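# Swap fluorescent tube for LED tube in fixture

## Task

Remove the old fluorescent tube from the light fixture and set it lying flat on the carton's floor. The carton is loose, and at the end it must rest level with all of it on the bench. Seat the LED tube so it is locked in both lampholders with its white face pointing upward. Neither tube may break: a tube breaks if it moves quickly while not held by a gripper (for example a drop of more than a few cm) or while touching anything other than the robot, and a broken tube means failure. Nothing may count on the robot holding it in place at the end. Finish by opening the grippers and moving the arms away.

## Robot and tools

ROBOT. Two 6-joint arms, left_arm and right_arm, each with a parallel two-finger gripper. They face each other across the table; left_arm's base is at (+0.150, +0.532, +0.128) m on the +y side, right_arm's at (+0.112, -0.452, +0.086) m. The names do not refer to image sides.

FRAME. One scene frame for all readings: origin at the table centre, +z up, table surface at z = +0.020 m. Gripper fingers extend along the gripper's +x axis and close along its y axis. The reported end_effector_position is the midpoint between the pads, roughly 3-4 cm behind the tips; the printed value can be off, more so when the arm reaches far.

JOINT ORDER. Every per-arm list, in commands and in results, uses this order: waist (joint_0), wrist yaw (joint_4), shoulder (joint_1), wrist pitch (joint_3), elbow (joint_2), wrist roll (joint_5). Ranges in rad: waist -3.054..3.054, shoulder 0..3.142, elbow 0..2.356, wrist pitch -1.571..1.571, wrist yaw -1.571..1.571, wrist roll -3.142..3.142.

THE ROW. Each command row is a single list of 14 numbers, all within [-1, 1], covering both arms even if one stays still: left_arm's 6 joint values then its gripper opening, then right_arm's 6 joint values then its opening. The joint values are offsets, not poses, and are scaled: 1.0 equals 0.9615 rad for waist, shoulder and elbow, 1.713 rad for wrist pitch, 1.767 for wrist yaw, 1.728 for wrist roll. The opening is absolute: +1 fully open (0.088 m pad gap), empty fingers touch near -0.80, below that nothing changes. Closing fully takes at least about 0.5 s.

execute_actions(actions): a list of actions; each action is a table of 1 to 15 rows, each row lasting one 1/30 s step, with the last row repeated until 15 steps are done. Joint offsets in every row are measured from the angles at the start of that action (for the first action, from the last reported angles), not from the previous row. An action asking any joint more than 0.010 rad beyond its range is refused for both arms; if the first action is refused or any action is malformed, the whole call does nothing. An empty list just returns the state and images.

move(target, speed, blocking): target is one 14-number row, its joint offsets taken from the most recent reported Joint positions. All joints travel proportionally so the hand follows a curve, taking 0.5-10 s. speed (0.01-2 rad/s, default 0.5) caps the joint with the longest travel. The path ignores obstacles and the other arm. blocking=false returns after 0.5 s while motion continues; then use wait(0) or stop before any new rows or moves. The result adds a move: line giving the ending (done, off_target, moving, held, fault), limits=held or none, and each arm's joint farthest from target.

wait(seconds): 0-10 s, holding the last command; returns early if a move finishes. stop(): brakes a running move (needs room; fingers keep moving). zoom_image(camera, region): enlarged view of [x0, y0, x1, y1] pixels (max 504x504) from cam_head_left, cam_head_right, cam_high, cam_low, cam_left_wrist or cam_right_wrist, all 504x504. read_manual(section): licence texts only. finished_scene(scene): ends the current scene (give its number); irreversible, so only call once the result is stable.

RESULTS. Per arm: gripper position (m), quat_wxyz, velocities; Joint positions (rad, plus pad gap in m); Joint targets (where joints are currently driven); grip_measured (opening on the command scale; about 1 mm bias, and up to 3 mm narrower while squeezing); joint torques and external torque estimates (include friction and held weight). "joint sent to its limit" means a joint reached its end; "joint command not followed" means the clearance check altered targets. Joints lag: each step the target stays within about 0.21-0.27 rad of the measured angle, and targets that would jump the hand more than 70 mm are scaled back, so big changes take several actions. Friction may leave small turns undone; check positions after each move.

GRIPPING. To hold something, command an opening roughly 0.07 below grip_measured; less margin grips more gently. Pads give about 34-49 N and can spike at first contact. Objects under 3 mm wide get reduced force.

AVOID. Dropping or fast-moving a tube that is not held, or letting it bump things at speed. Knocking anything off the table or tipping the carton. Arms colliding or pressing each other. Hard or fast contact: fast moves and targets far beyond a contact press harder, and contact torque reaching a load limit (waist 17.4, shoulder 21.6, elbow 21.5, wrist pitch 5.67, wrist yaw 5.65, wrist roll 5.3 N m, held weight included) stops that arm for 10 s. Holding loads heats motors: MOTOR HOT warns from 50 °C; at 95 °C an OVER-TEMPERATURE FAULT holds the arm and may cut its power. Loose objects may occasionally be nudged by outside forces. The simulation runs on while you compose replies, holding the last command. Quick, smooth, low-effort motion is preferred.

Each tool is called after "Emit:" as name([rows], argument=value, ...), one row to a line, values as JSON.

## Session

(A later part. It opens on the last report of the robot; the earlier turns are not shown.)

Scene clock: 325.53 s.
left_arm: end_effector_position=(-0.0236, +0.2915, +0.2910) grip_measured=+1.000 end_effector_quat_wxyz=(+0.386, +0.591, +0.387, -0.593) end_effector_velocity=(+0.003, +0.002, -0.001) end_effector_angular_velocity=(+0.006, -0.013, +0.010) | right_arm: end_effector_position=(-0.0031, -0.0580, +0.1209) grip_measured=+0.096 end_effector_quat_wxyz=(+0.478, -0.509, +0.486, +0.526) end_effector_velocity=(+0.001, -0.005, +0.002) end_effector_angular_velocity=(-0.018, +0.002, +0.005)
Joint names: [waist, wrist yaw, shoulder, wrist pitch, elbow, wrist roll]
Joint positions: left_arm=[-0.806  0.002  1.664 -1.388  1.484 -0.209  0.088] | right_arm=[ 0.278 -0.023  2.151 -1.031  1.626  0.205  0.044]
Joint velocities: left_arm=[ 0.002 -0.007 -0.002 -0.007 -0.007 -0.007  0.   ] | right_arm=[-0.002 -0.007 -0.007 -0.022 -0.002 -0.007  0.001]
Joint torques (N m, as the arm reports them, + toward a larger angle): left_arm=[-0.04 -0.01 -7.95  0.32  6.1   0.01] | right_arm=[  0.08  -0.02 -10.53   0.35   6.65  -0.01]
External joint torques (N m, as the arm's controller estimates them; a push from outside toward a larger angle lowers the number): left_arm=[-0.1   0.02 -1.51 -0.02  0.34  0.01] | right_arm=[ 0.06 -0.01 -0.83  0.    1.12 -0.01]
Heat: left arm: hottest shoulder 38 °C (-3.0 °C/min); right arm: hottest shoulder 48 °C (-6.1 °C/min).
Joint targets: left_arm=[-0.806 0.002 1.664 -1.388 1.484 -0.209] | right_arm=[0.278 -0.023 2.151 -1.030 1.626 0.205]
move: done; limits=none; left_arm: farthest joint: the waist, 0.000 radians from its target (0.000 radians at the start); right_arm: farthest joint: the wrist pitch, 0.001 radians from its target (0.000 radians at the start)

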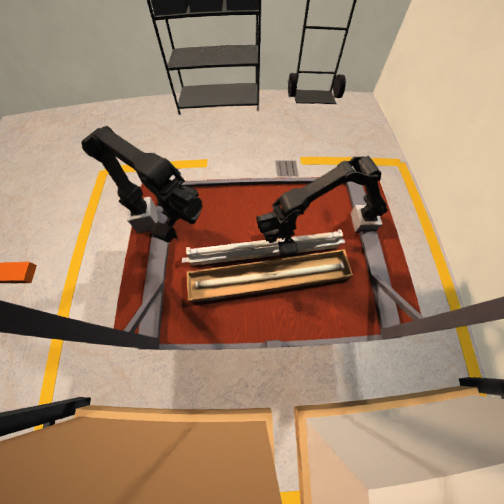

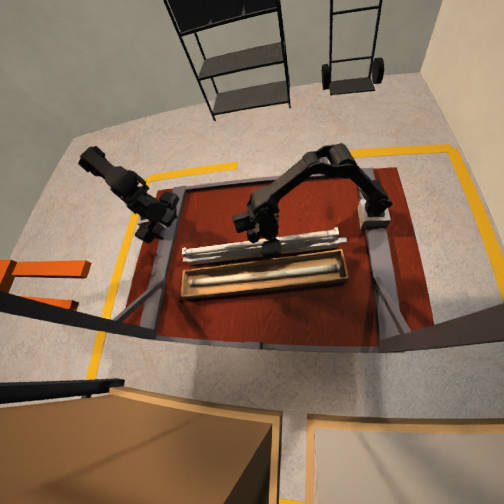

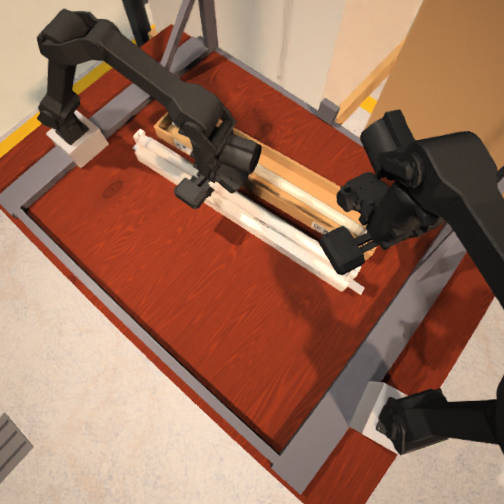

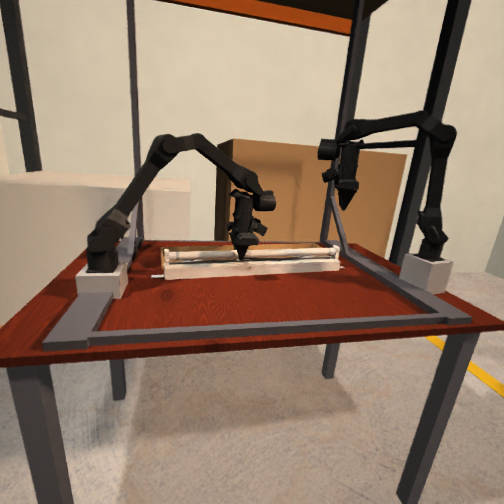

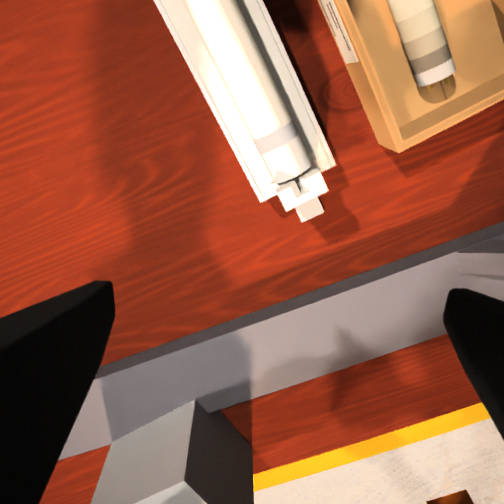

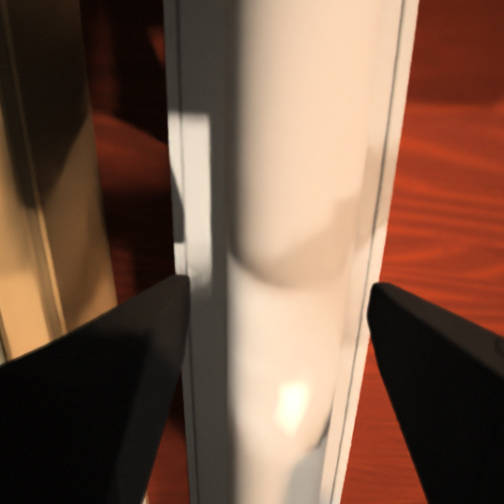

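About 44°; the second must give ~46+°.

Emit:
move(target=[0,0,0,0,0,0,1,-0.165,-0.209,0,0.049,-0.092,-0.093,0.1], speed=0.4)

Emit:
move(target=[0,0,0,0,0,0,1,-0.148,-0.225,0.105,-0.006,-0.016,-0.105,0.1], speed=0.4)

Emit:
move(target=[0,0,0,0,0,0,1,0,0,0,0,0,0,-0.47])

Emit:
move(target=[0,0,0,0,0,0,1,0.14,0.222,-0.095,0.007,0.006,0.108,-0.47], speed=0.3)

Emit:
move(target=[0,0,0,0,0,0,1,0.205,0.27,0.035,-0.062,0.115,0.113,-0.47], speed=0.3)

Emit:
move(target=[0,0,0,0,0,0,1,0,0,0,0,0,0,0.1])

Emit:
move(target=[0,0,0,0,0,0,1,0,0,-0.35,-0.15,0,0,0.1])

Emit:
zoom_image(camera="cam_left_wrist", region=[220,120,380,260])

Emit:
zoom_image(camera="cam_low", region=[140,210,370,290])

Emit:
zoom_image(camera="cam_head_left", region=[170,210,370,310])

Scene clock: 338.30 s.
left_arm: end_effector_position=(-0.0236, +0.2915, +0.2910) grip_measured=+1.000 end_effector_quat_wxyz=(+0.386, +0.591, +0.387, -0.593) end_effector_velocity=(+0.002, +0.002, +0.000) end_effector_angular_velocity=(+0.002, -0.010, +0.005) | right_arm: end_effector_position=(+0.0068, -0.0575, +0.1128) grip_measured=+0.098 end_effector_quat_wxyz=(+0.371, -0.417, +0.572, +0.602) end_effector_velocity=(-0.000, +0.001, +0.001) end_effector_angular_velocity=(+0.015, +0.009, +0.018)
Joint names: [waist, wrist yaw, shoulder, wrist pitch, elbow, wrist roll]
Joint positions: left_arm=[-0.806  0.002  1.664 -1.388  1.484 -0.209  0.088] | right_arm=[ 0.122 -0.388  2.151 -0.948  1.546  0.048  0.044]
Joint velocities: left_arm=[-0.002 -0.007 -0.002 -0.007 -0.002 -0.007  0.   ] | right_arm=[-0.002 -0.007 -0.002  0.007 -0.002 -0.022 -0.   ]
Joint torques (N m, as the arm reports them, + toward a larger angle): left_arm=[-0.04 -0.01 -7.95  0.32  6.1   0.  ] | right_arm=[ -0.24  -0.42 -10.28   0.43   5.56  -0.16]
External joint torques (N m, as the arm's controller estimates them; a push from outside toward a larger angle lowers the number): left_arm=[-0.04  0.01 -1.48 -0.01  0.33  0.  ] | right_arm=[-0.22 -0.16 -0.83  0.06  0.2  -0.14]
Heat: left arm: hottest shoulder 38 °C (-2.0 °C/min); right arm: hottest shoulder 49 °C (-3.0 °C/min).
Joint targets: left_arm=[-0.806 0.002 1.664 -1.388 1.484 -0.209] | right_arm=[0.119 -0.392 2.151 -0.947 1.537 0.045]
move: done; limits=none; left_arm: farthest joint: the waist, 0.000 radians from its target (0.000 radians at the start); right_arm: farthest joint: the elbow, 0.008 radians from its target (0.088 radians at the start)

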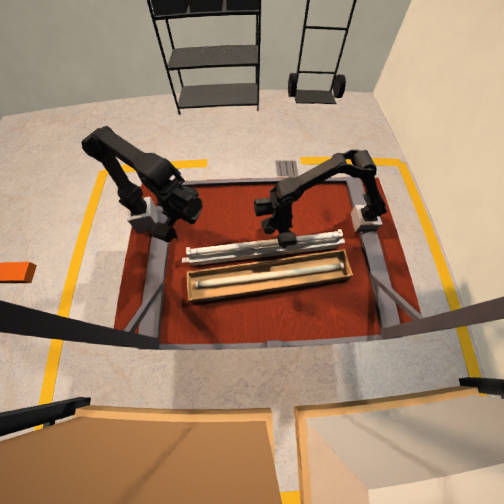

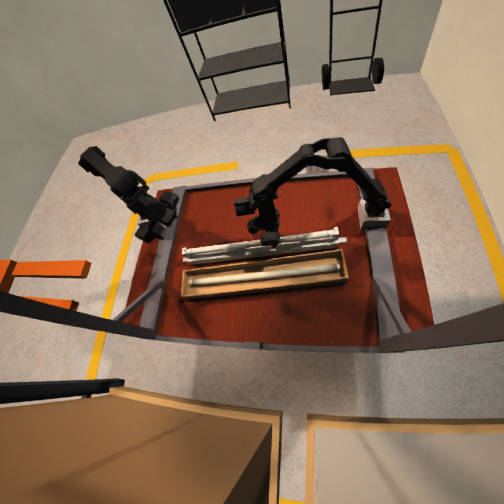

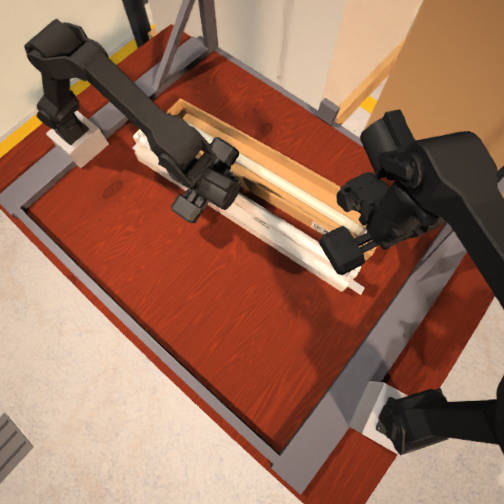

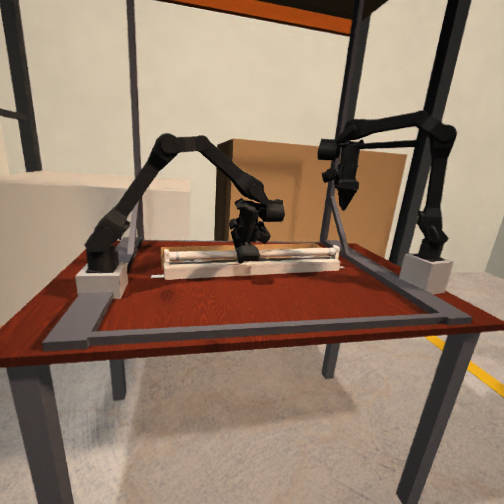

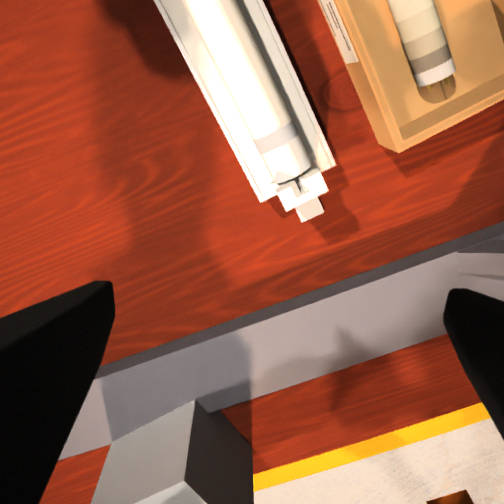

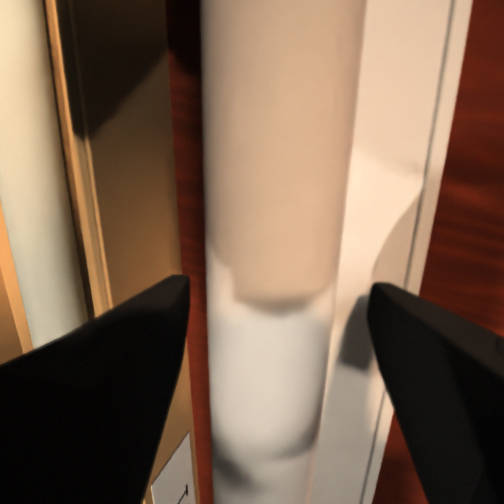

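Scene clock: 339.93 s.
left_arm: end_effector_position=(-0.0236, +0.2915, +0.2910) grip_measured=+1.000 end_effector_quat_wxyz=(+0.386, +0.591, +0.387, -0.593) end_effector_velocity=(+0.001, +0.002, +0.001) end_effector_angular_velocity=(+0.006, +0.005, +0.010) | right_arm: end_effector_position=(+0.0132, -0.0551, +0.1115) grip_measured=+0.098 end_effector_quat_wxyz=(+0.247, -0.294, +0.640, +0.666) end_effector_velocity=(+0.000, +0.001, +0.003) end_effector_angular_velocity=(+0.018, +0.007, +0.002)
Joint names: [waist, wrist yaw, shoulder, wrist pitch, elbow, wrist roll]
Joint positions: left_arm=[-0.806  0.002  1.664 -1.388  1.484 -0.209  0.088] | right_arm=[-0.017 -0.781  2.236 -0.957  1.538 -0.131  0.044]
Joint velocities: left_arm=[ 0.002  0.007 -0.007 -0.007 -0.002 -0.007  0.   ] | right_arm=[-0.002 -0.007 -0.007  0.007 -0.002 -0.007 -0.   ]
Joint torques (N m, as the arm reports them, + toward a larger angle): left_arm=[-0.04  0.   -7.94  0.33  6.09  0.01] | right_arm=[-0.08 -0.68 -8.6   0.11  5.25 -0.15]
External joint torques (N m, as the arm's controller estimates them; a push from outside toward a larger angle lowers the number): left_arm=[-0.05  0.01 -1.37 -0.01  0.28  0.  ] | right_arm=[-0.06 -0.19  1.06 -0.1   0.22 -0.11]
Heat: left arm: hottest shoulder 38 °C (-2.0 °C/min); right arm: hottest shoulder 49 °C (-2.0 °C/min).
Joint targets: left_arm=[-0.806 0.002 1.664 -1.388 1.484 -0.209] | right_arm=[-0.020 -0.785 2.252 -0.958 1.531 -0.134]
move: off_target (right_arm); limits=none; left_arm: farthest joint: the waist, 0.000 radians from its target (0.000 radians at the start); right_arm: farthest joint: the shoulder, 0.016 radians from its target (0.101 radians at the start)

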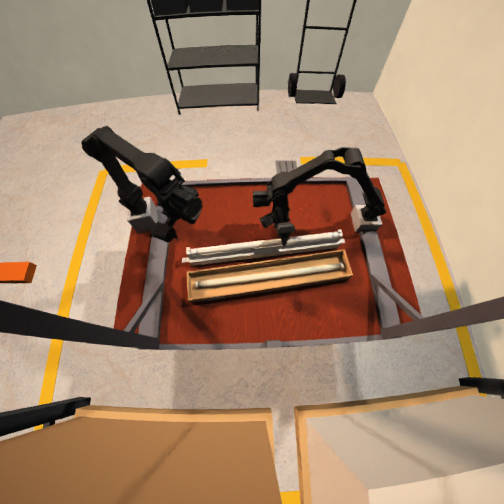

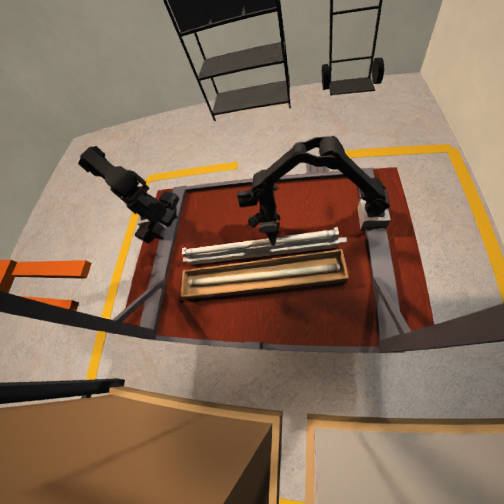

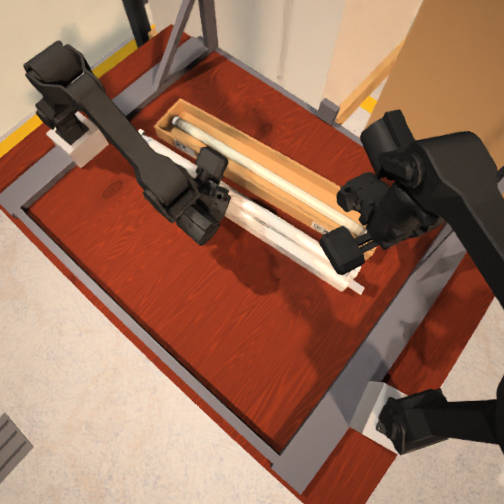

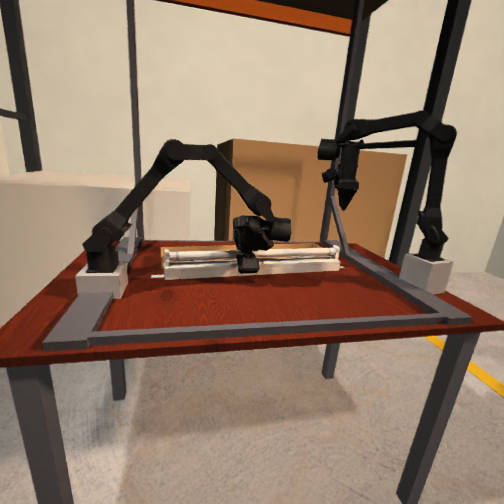

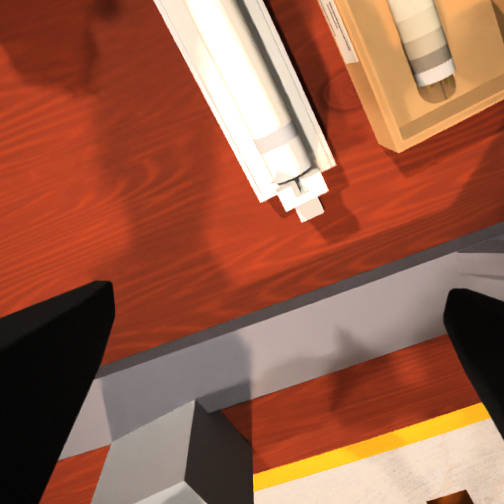

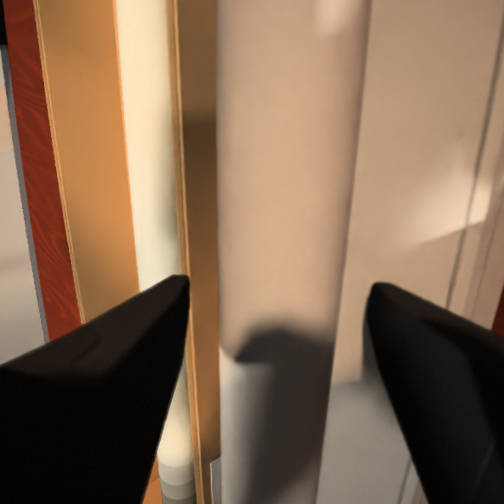

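Scene clock: 340.43 s.
left_arm: end_effector_position=(-0.0236, +0.2915, +0.2910) grip_measured=+1.000 end_effector_quat_wxyz=(+0.386, +0.591, +0.387, -0.593) end_effector_velocity=(+0.002, +0.002, +0.000) end_effector_angular_velocity=(+0.002, -0.010, +0.005) | right_arm: end_effector_position=(+0.0125, -0.0553, +0.1120) grip_measured=-0.375 end_effector_quat_wxyz=(+0.246, -0.292, +0.640, +0.666) end_effector_velocity=(-0.001, +0.001, +0.003) end_effector_angular_velocity=(+0.023, +0.023, +0.011)
Joint names: [waist, wrist yaw, shoulder, wrist pitch, elbow, wrist roll]
Joint positions: left_arm=[-0.806  0.002  1.664 -1.388  1.484 -0.209  0.088] | right_arm=[-0.016 -0.785  2.236 -0.958  1.538 -0.131  0.021]
Joint velocities: left_arm=[-0.002 -0.007 -0.002 -0.007 -0.002 -0.007  0.   ] | right_arm=[-0.002 -0.022 -0.002  0.007 -0.002 -0.022 -0.   ]
Joint torques (N m, as the arm reports them, + toward a larger angle): left_arm=[-0.05 -0.01 -7.95  0.32  6.1   0.  ] | right_arm=[ -0.04  -0.33 -10.41   0.24   6.08  -0.07]
External joint torques (N m, as the arm's controller estimates them; a push from outside toward a larger angle lowers the number): left_arm=[-0.02  0.01 -1.48 -0.01  0.33  0.  ] | right_arm=[-0.06  0.17 -0.77  0.03  1.04 -0.03]
Heat: left arm: hottest shoulder 38 °C (-2.0 °C/min); right arm: hottest shoulder 49 °C (-2.0 °C/min).
Joint targets: left_arm=[-0.806 0.002 1.664 -1.388 1.484 -0.209] | right_arm=[-0.017 -0.781 2.236 -0.957 1.538 -0.131]
move: done; limits=none; left_arm: farthest joint: the waist, 0.000 radians from its target (0.000 radians at the start); right_arm: farthest joint: the wrist yaw, 0.004 radians from its target (0.000 radians at the start)

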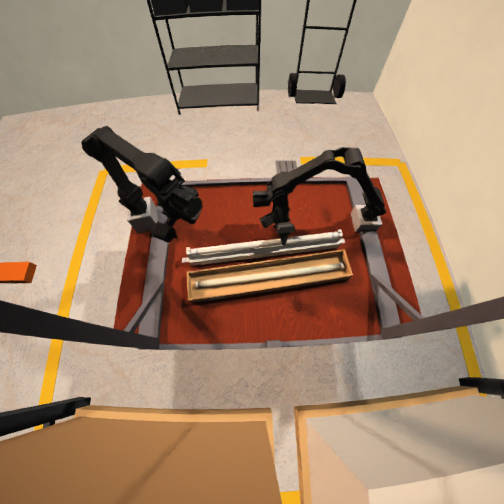

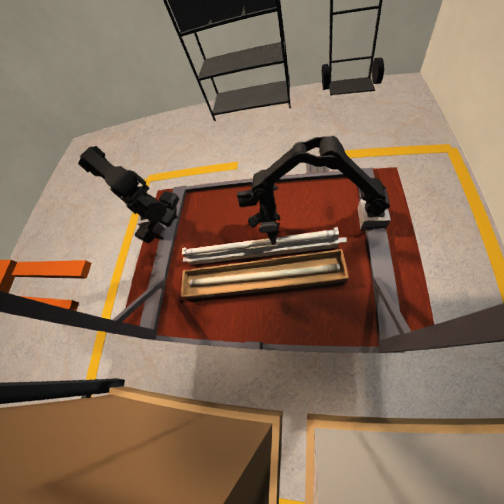

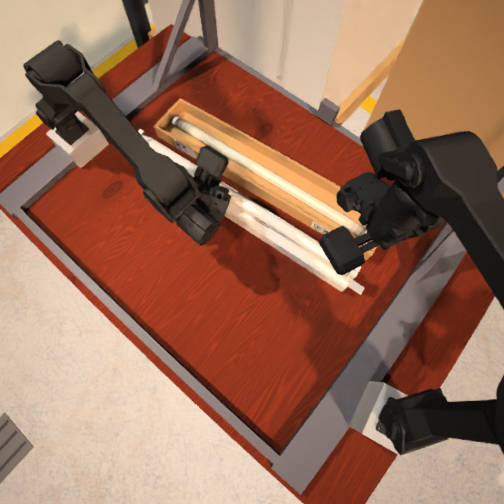

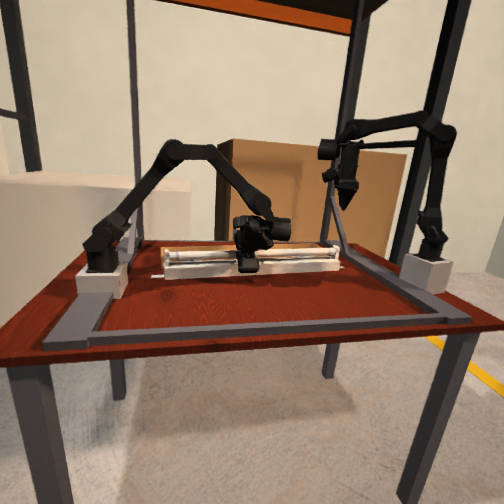

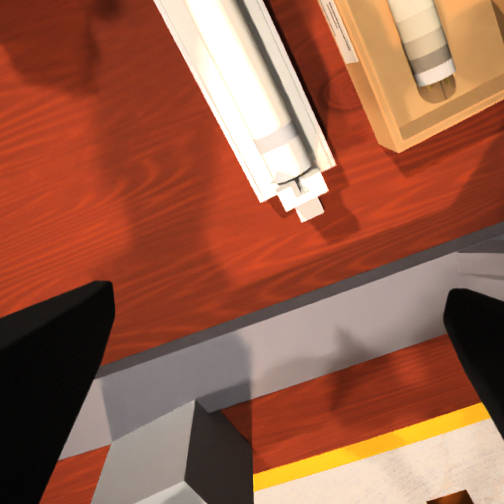

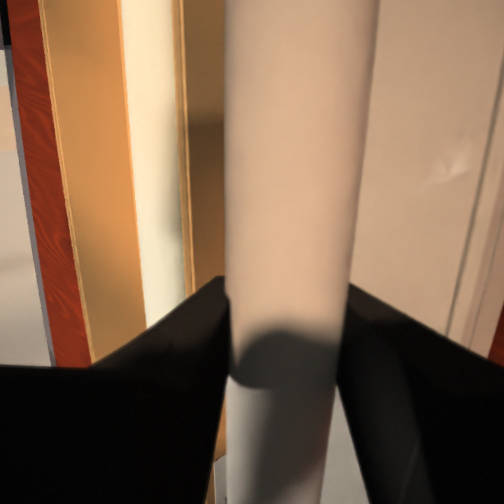

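Scene clock: 342.33 s.
left_arm: end_effector_position=(-0.0236, +0.2915, +0.2910) grip_measured=+1.000 end_effector_quat_wxyz=(+0.386, +0.591, +0.387, -0.593) end_effector_velocity=(+0.001, +0.003, +0.000) end_effector_angular_velocity=(+0.002, -0.010, +0.015) | right_arm: end_effector_position=(+0.0056, -0.0564, +0.1165) grip_measured=-0.375 end_effector_quat_wxyz=(+0.369, -0.408, +0.575, +0.606) end_effector_velocity=(+0.000, -0.000, +0.002) end_effector_angular_velocity=(-0.000, +0.007, +0.004)
Joint names: [waist, wrist yaw, shoulder, wrist pitch, elbow, wrist roll]
Joint positions: left_arm=[-0.806  0.002  1.664 -1.388  1.484 -0.209  0.088] | right_arm=[ 0.118 -0.407  2.144 -0.946  1.546  0.05   0.021]
Joint velocities: left_arm=[-0.007 -0.007 -0.007 -0.007 -0.007 -0.022  0.   ] | right_arm=[-0.002 -0.007 -0.002 -0.007  0.002 -0.007 -0.   ]
Joint torques (N m, as the arm reports them, + toward a larger angle): left_arm=[-0.05 -0.01 -7.95  0.32  6.09  0.  ] | right_arm=[  0.01   0.34 -10.45   0.33   6.32   0.11]
External joint torques (N m, as the arm's controller estimates them; a push from outside toward a larger angle lowers the number): left_arm=[ 0.02  0.01 -1.45 -0.01  0.33  0.  ] | right_arm=[ 0.01  0.61 -1.03 -0.04  0.95  0.14]
Heat: left arm: hottest shoulder 38 °C (-2.0 °C/min); right arm: hottest shoulder 49 °C (-2.0 °C/min).
Joint targets: left_arm=[-0.806 0.002 1.664 -1.388 1.484 -0.209] | right_arm=[0.119 -0.393 2.144 -0.946 1.544 0.056]
move: off_target (right_arm); limits=none; left_arm: farthest joint: the waist, 0.000 radians from its target (0.000 radians at the start); right_arm: farthest joint: the wrist yaw, 0.014 radians from its target (0.393 radians at the start)

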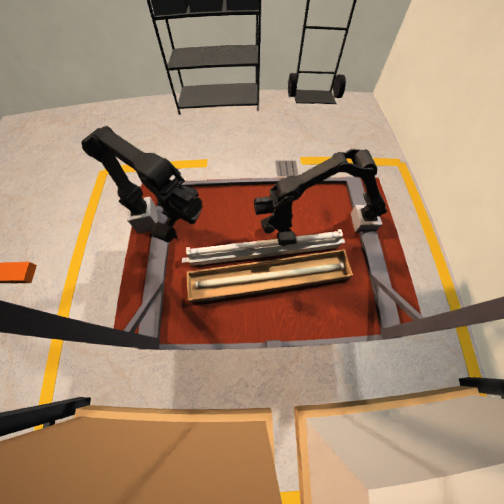

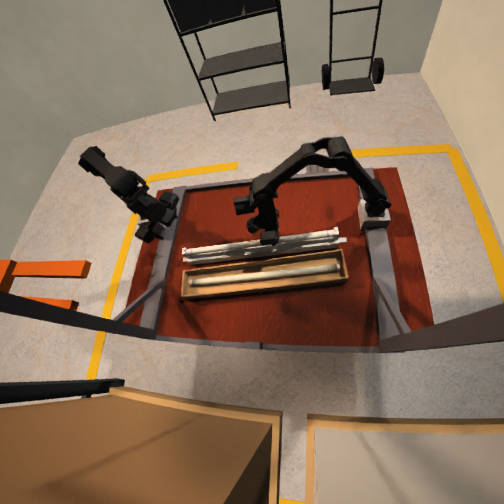

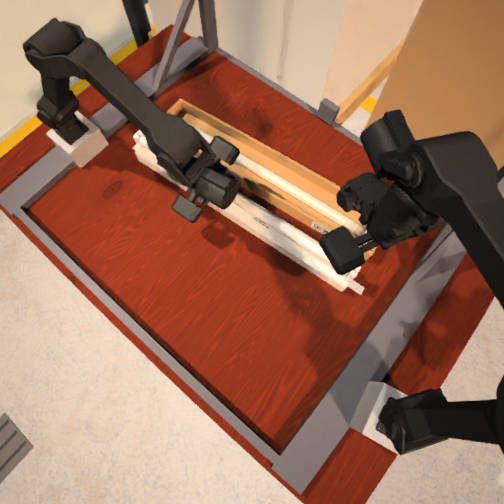

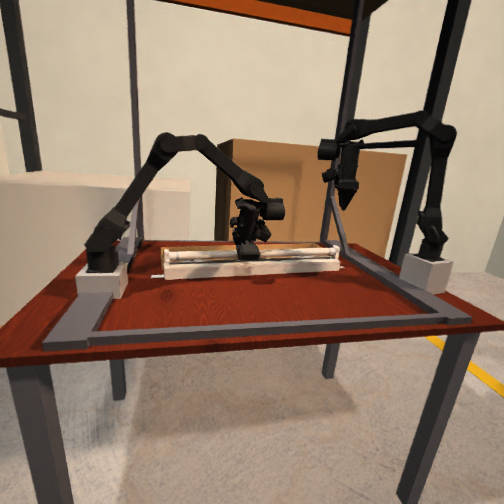

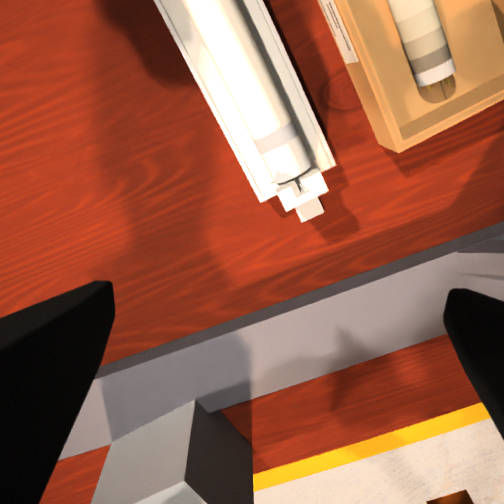

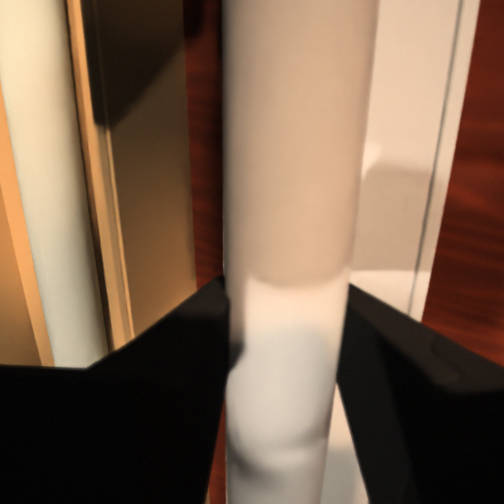

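Scene clock: 344.47 s.
left_arm: end_effector_position=(-0.0236, +0.2915, +0.2910) grip_measured=+1.000 end_effector_quat_wxyz=(+0.386, +0.591, +0.387, -0.593) end_effector_velocity=(-0.000, -0.001, +0.000) end_effector_angular_velocity=(-0.010, -0.002, +0.005) | right_arm: end_effector_position=(-0.0050, -0.0570, +0.1215) grip_measured=-0.375 end_effector_quat_wxyz=(+0.503, -0.526, +0.461, +0.508) end_effector_velocity=(-0.002, -0.003, +0.000) end_effector_angular_velocity=(-0.014, +0.018, +0.005)
Joint names: [waist, wrist yaw, shoulder, wrist pitch, elbow, wrist roll]
Joint positions: left_arm=[-0.806  0.002  1.664 -1.388  1.484 -0.209  0.088] | right_arm=[ 0.313  0.064  2.163 -1.048  1.647  0.241  0.021]
Joint velocities: left_arm=[-0.002 -0.007 -0.002  0.007 -0.002 -0.007  0.   ] | right_arm=[-0.002 -0.022 -0.002 -0.007 -0.002 -0.007 -0.001]
Joint torques (N m, as the arm reports them, + toward a larger angle): left_arm=[-0.04 -0.01 -7.95  0.32  6.1   0.  ] | right_arm=[ 0.28  0.35 -8.85  0.05  7.7   0.15]
External joint torques (N m, as the arm's controller estimates them; a push from outside toward a larger angle lowers the number): left_arm=[-0.03  0.01 -1.43 -0.02  0.3   0.  ] | right_arm=[ 0.26  0.3   0.79 -0.29  2.23  0.15]
Heat: left arm: hottest shoulder 38 °C (-2.0 °C/min); right arm: hottest shoulder 49 °C (-2.0 °C/min).
Joint targets: left_arm=[-0.806 0.002 1.664 -1.388 1.484 -0.209] | right_arm=[0.315 0.070 2.178 -1.052 1.656 0.245]
move: off_target (right_arm); limits=none; left_arm: farthest joint: the waist, 0.000 radians from its target (0.000 radians at the start); right_arm: farthest joint: the shoulder, 0.015 radians from its target (0.033 radians at the start)

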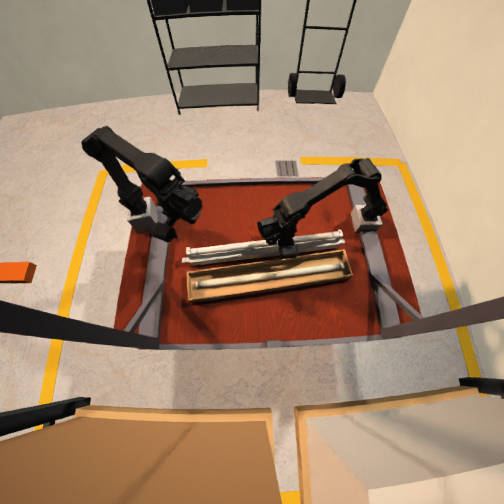

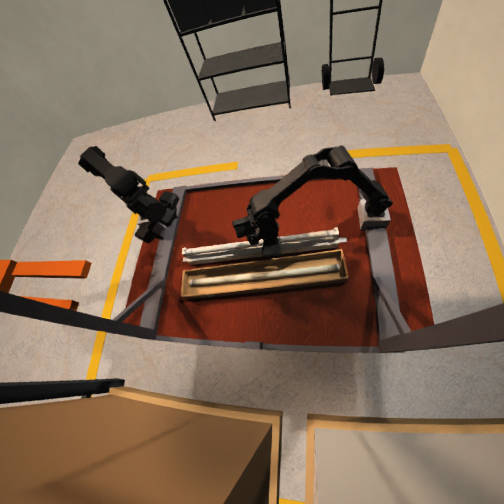

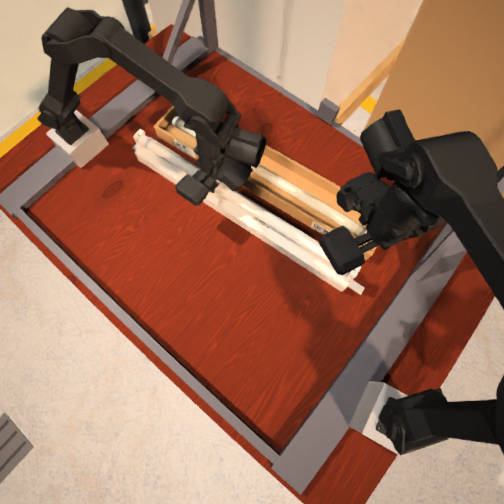

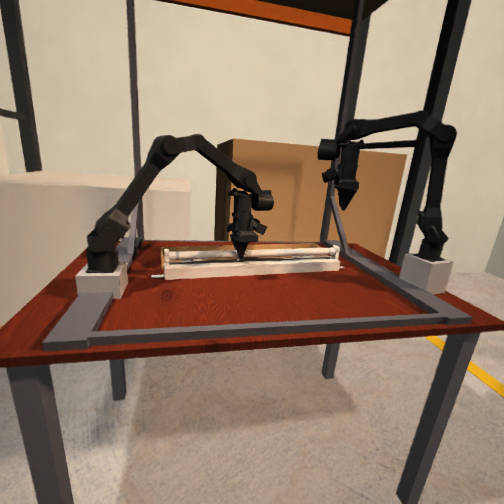

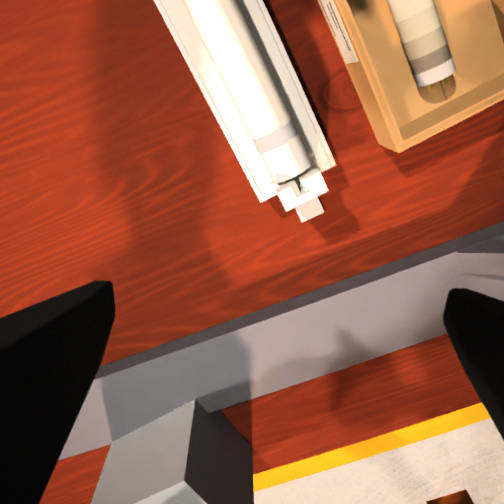

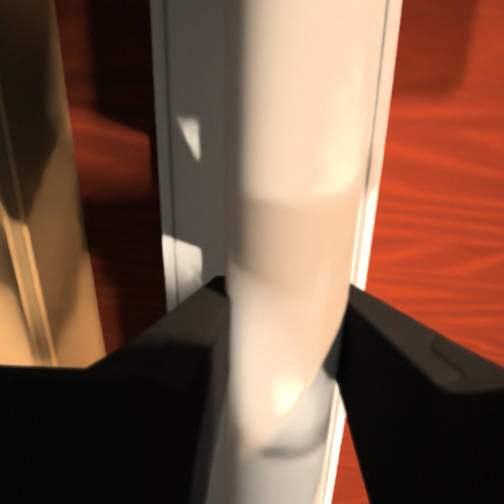

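Scene clock: 345.13 s.
left_arm: end_effector_position=(-0.0236, +0.2915, +0.2910) grip_measured=+1.000 end_effector_quat_wxyz=(+0.386, +0.591, +0.387, -0.593) end_effector_velocity=(+0.002, +0.005, +0.000) end_effector_angular_velocity=(+0.014, -0.019, +0.000) | right_arm: end_effector_position=(-0.0049, -0.0572, +0.1215) grip_measured=+0.095 end_effector_quat_wxyz=(+0.502, -0.526, +0.461, +0.508) end_effector_velocity=(-0.002, -0.003, +0.000) end_effector_angular_velocity=(-0.014, +0.018, +0.005)
Joint names: [waist, wrist yaw, shoulder, wrist pitch, elbow, wrist roll]
Joint positions: left_arm=[-0.806  0.002  1.664 -1.388  1.484 -0.209  0.088] | right_arm=[ 0.313  0.064  2.163 -1.049  1.647  0.241  0.044]
Joint velocities: left_arm=[-0.007 -0.007 -0.002 -0.022 -0.002 -0.007  0.   ] | right_arm=[-0.002 -0.022 -0.002 -0.007 -0.002 -0.007  0.001]
Joint torques (N m, as the arm reports them, + toward a larger angle): left_arm=[-0.04  0.   -7.95  0.32  6.1   0.  ] | right_arm=[  0.02   0.08 -10.62   0.4    6.48   0.  ]
External joint torques (N m, as the arm's controller estimates them; a push from outside toward a larger angle lowers the number): left_arm=[ 0.02  0.01 -1.47  0.    0.35  0.  ] | right_arm=[ 0.02  0.03 -0.97  0.07  1.02  0.  ]
Heat: left arm: hottest shoulder 38 °C (-2.0 °C/min); right arm: hottest shoulder 49 °C (-1.0 °C/min).
Joint targets: left_arm=[-0.806 0.002 1.664 -1.388 1.484 -0.209] | right_arm=[0.313 0.064 2.163 -1.048 1.647 0.241]
move: done; limits=none; left_arm: farthest joint: the waist, 0.000 radians from its target (0.000 radians at the start); right_arm: farthest joint: the wrist pitch, 0.001 radians from its target (0.000 radians at the start)

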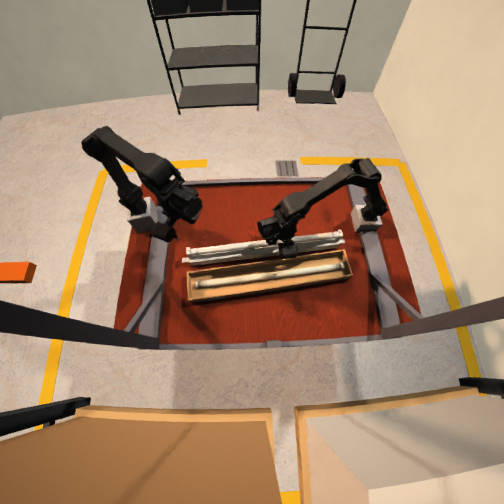

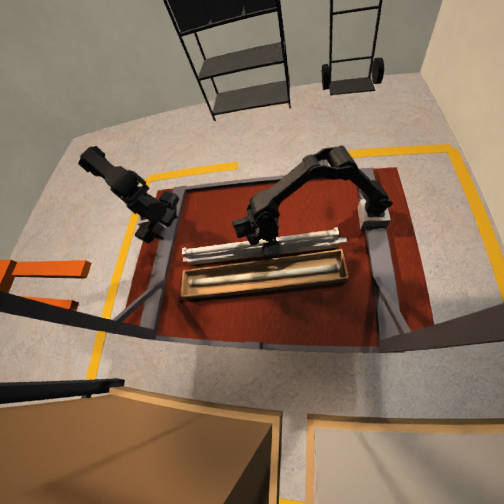

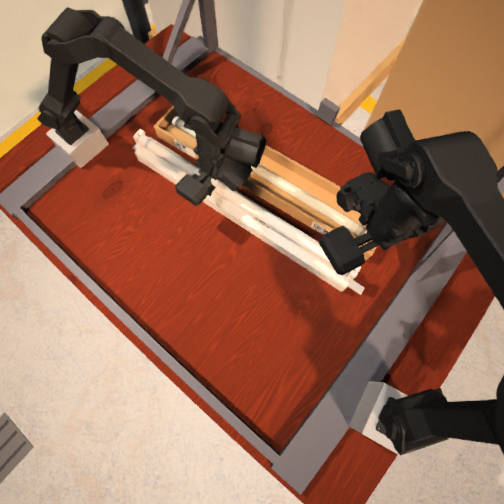

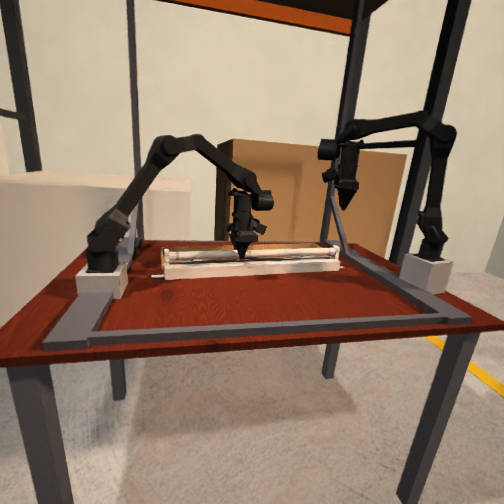

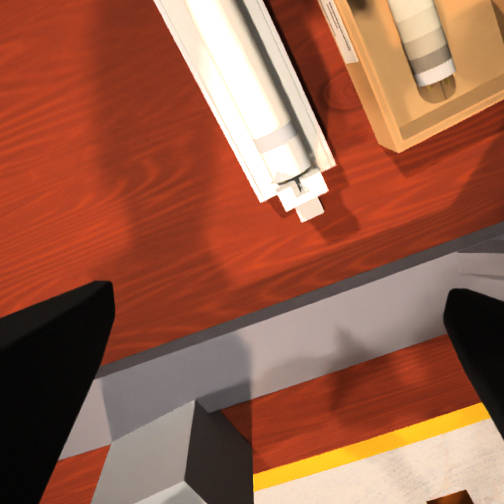

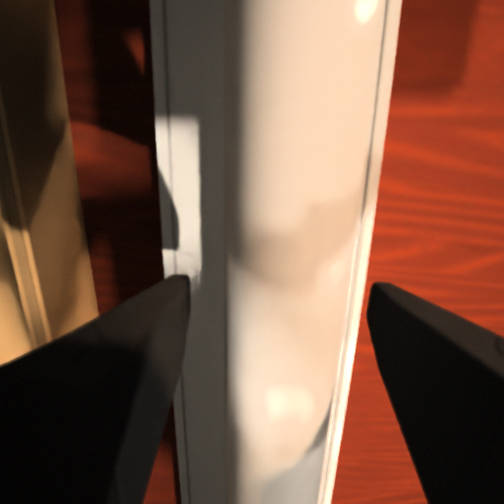

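Scene clock: 346.43 s.
left_arm: end_effector_position=(-0.0236, +0.2915, +0.2910) grip_measured=+1.000 end_effector_quat_wxyz=(+0.386, +0.591, +0.387, -0.593) end_effector_velocity=(-0.001, +0.002, +0.001) end_effector_angular_velocity=(+0.006, +0.005, +0.005) | right_arm: end_effector_position=(+0.0114, -0.1078, +0.2379) grip_measured=+0.098 end_effector_quat_wxyz=(+0.514, -0.505, +0.450, +0.528) end_effector_velocity=(+0.000, -0.002, -0.000) end_effector_angular_velocity=(-0.009, +0.005, -0.009)
Joint names: [waist, wrist yaw, shoulder, wrist pitch, elbow, wrist roll]
Joint positions: left_arm=[-0.806  0.002  1.664 -1.388  1.484 -0.209  0.088] | right_arm=[ 0.313  0.064  1.841 -1.304  1.647  0.241  0.044]
Joint velocities: left_arm=[-0.002  0.007 -0.002 -0.007  0.002 -0.007  0.   ] | right_arm=[-0.002 -0.007 -0.002 -0.007 -0.002  0.007 -0.   ]
Joint torques (N m, as the arm reports them, + toward a larger angle): left_arm=[-0.04 -0.01 -7.95  0.32  6.1   0.01] | right_arm=[  0.02   0.1  -10.03   0.29   7.19   0.03]
External joint torques (N m, as the arm's controller estimates them; a push from outside toward a larger angle lowers the number): left_arm=[-0.03  0.01 -1.4  -0.02  0.29  0.  ] | right_arm=[ 0.03  0.05 -2.25 -0.16  1.42  0.03]
Heat: left arm: hottest shoulder 38 °C (-2.0 °C/min); right arm: hottest shoulder 49 °C (-1.0 °C/min).
Joint targets: left_arm=[-0.806 0.002 1.664 -1.388 1.484 -0.209] | right_arm=[0.313 0.064 1.827 -1.306 1.647 0.241]
move: off_target (right_arm); limits=none; left_arm: farthest joint: the waist, 0.000 radians from its target (0.000 radians at the start); right_arm: farthest joint: the shoulder, 0.014 radians from its target (0.337 radians at the start)

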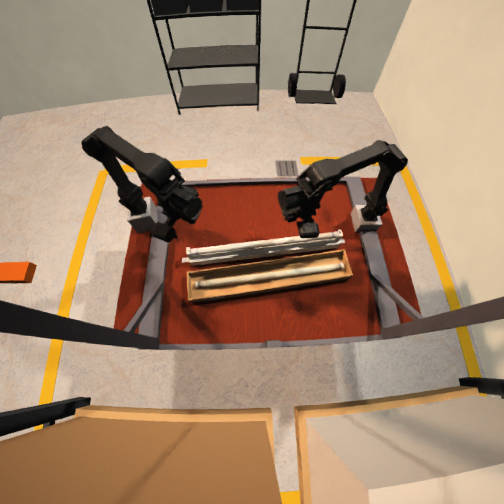

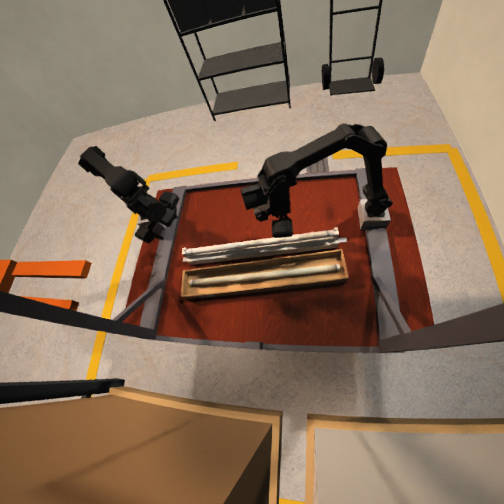

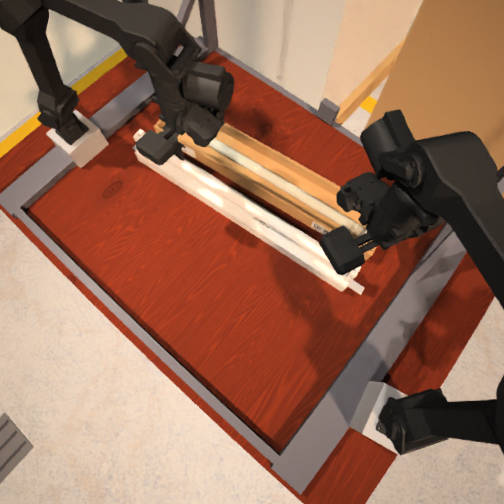

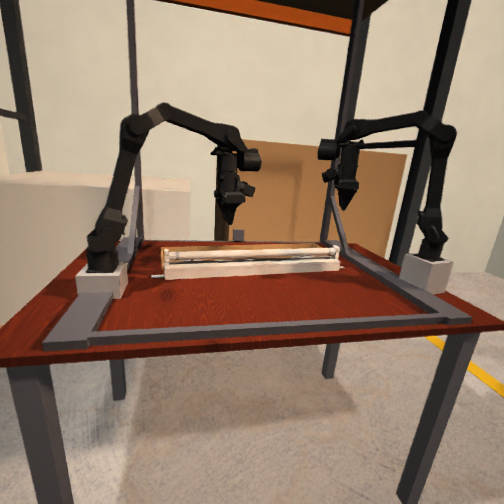

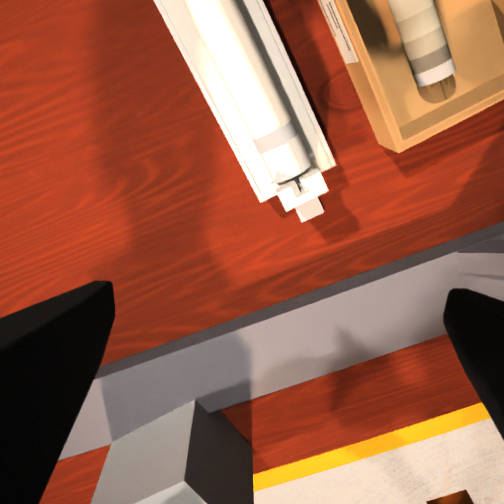

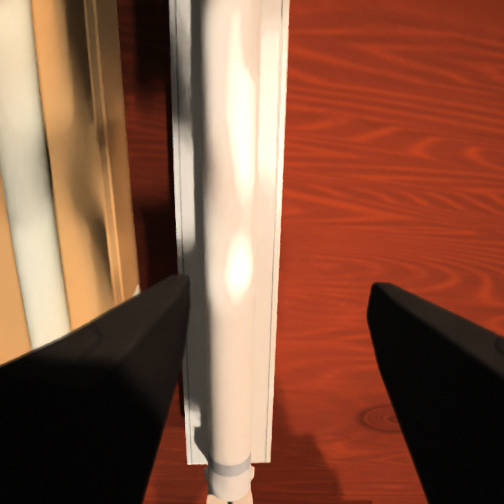

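Region (220, 120, 380, 260) of cam_left_wrist's 504x504 image, scaled by 3.150, with more detail than that image has; it fills the top 441 rows of this view, and the rest is white.

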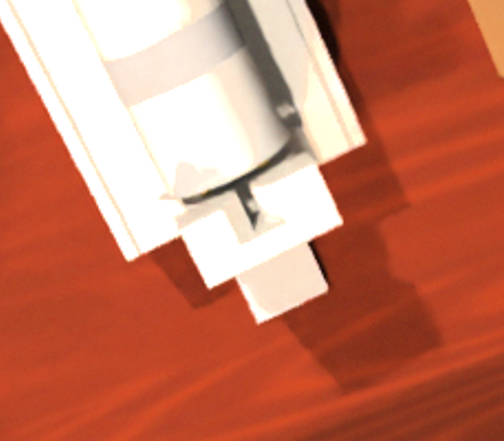

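Region (140, 210, 370, 290) of cam_low's 504x504 image, scaled by 2.191, with more detail than that image has; it fills the top 175 rows of this view, and the rest is white.

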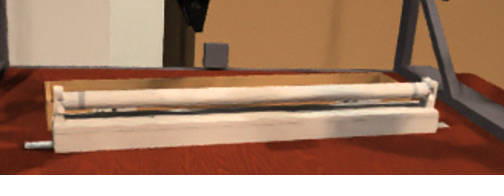

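Region (170, 210, 370, 310) of cam_head_left's 504x504 image, scaled by 2.520, with more detail than that image has.

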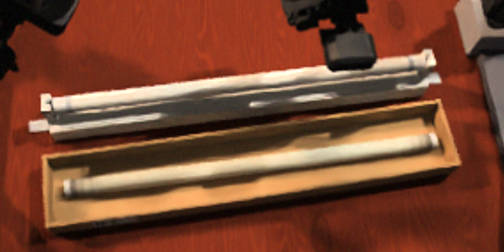

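Pins appear symmetric on either side; grey edge shows at the bottom from +x.

Emit:
finished_scene(scene=2)

The scene is finished: the task was done.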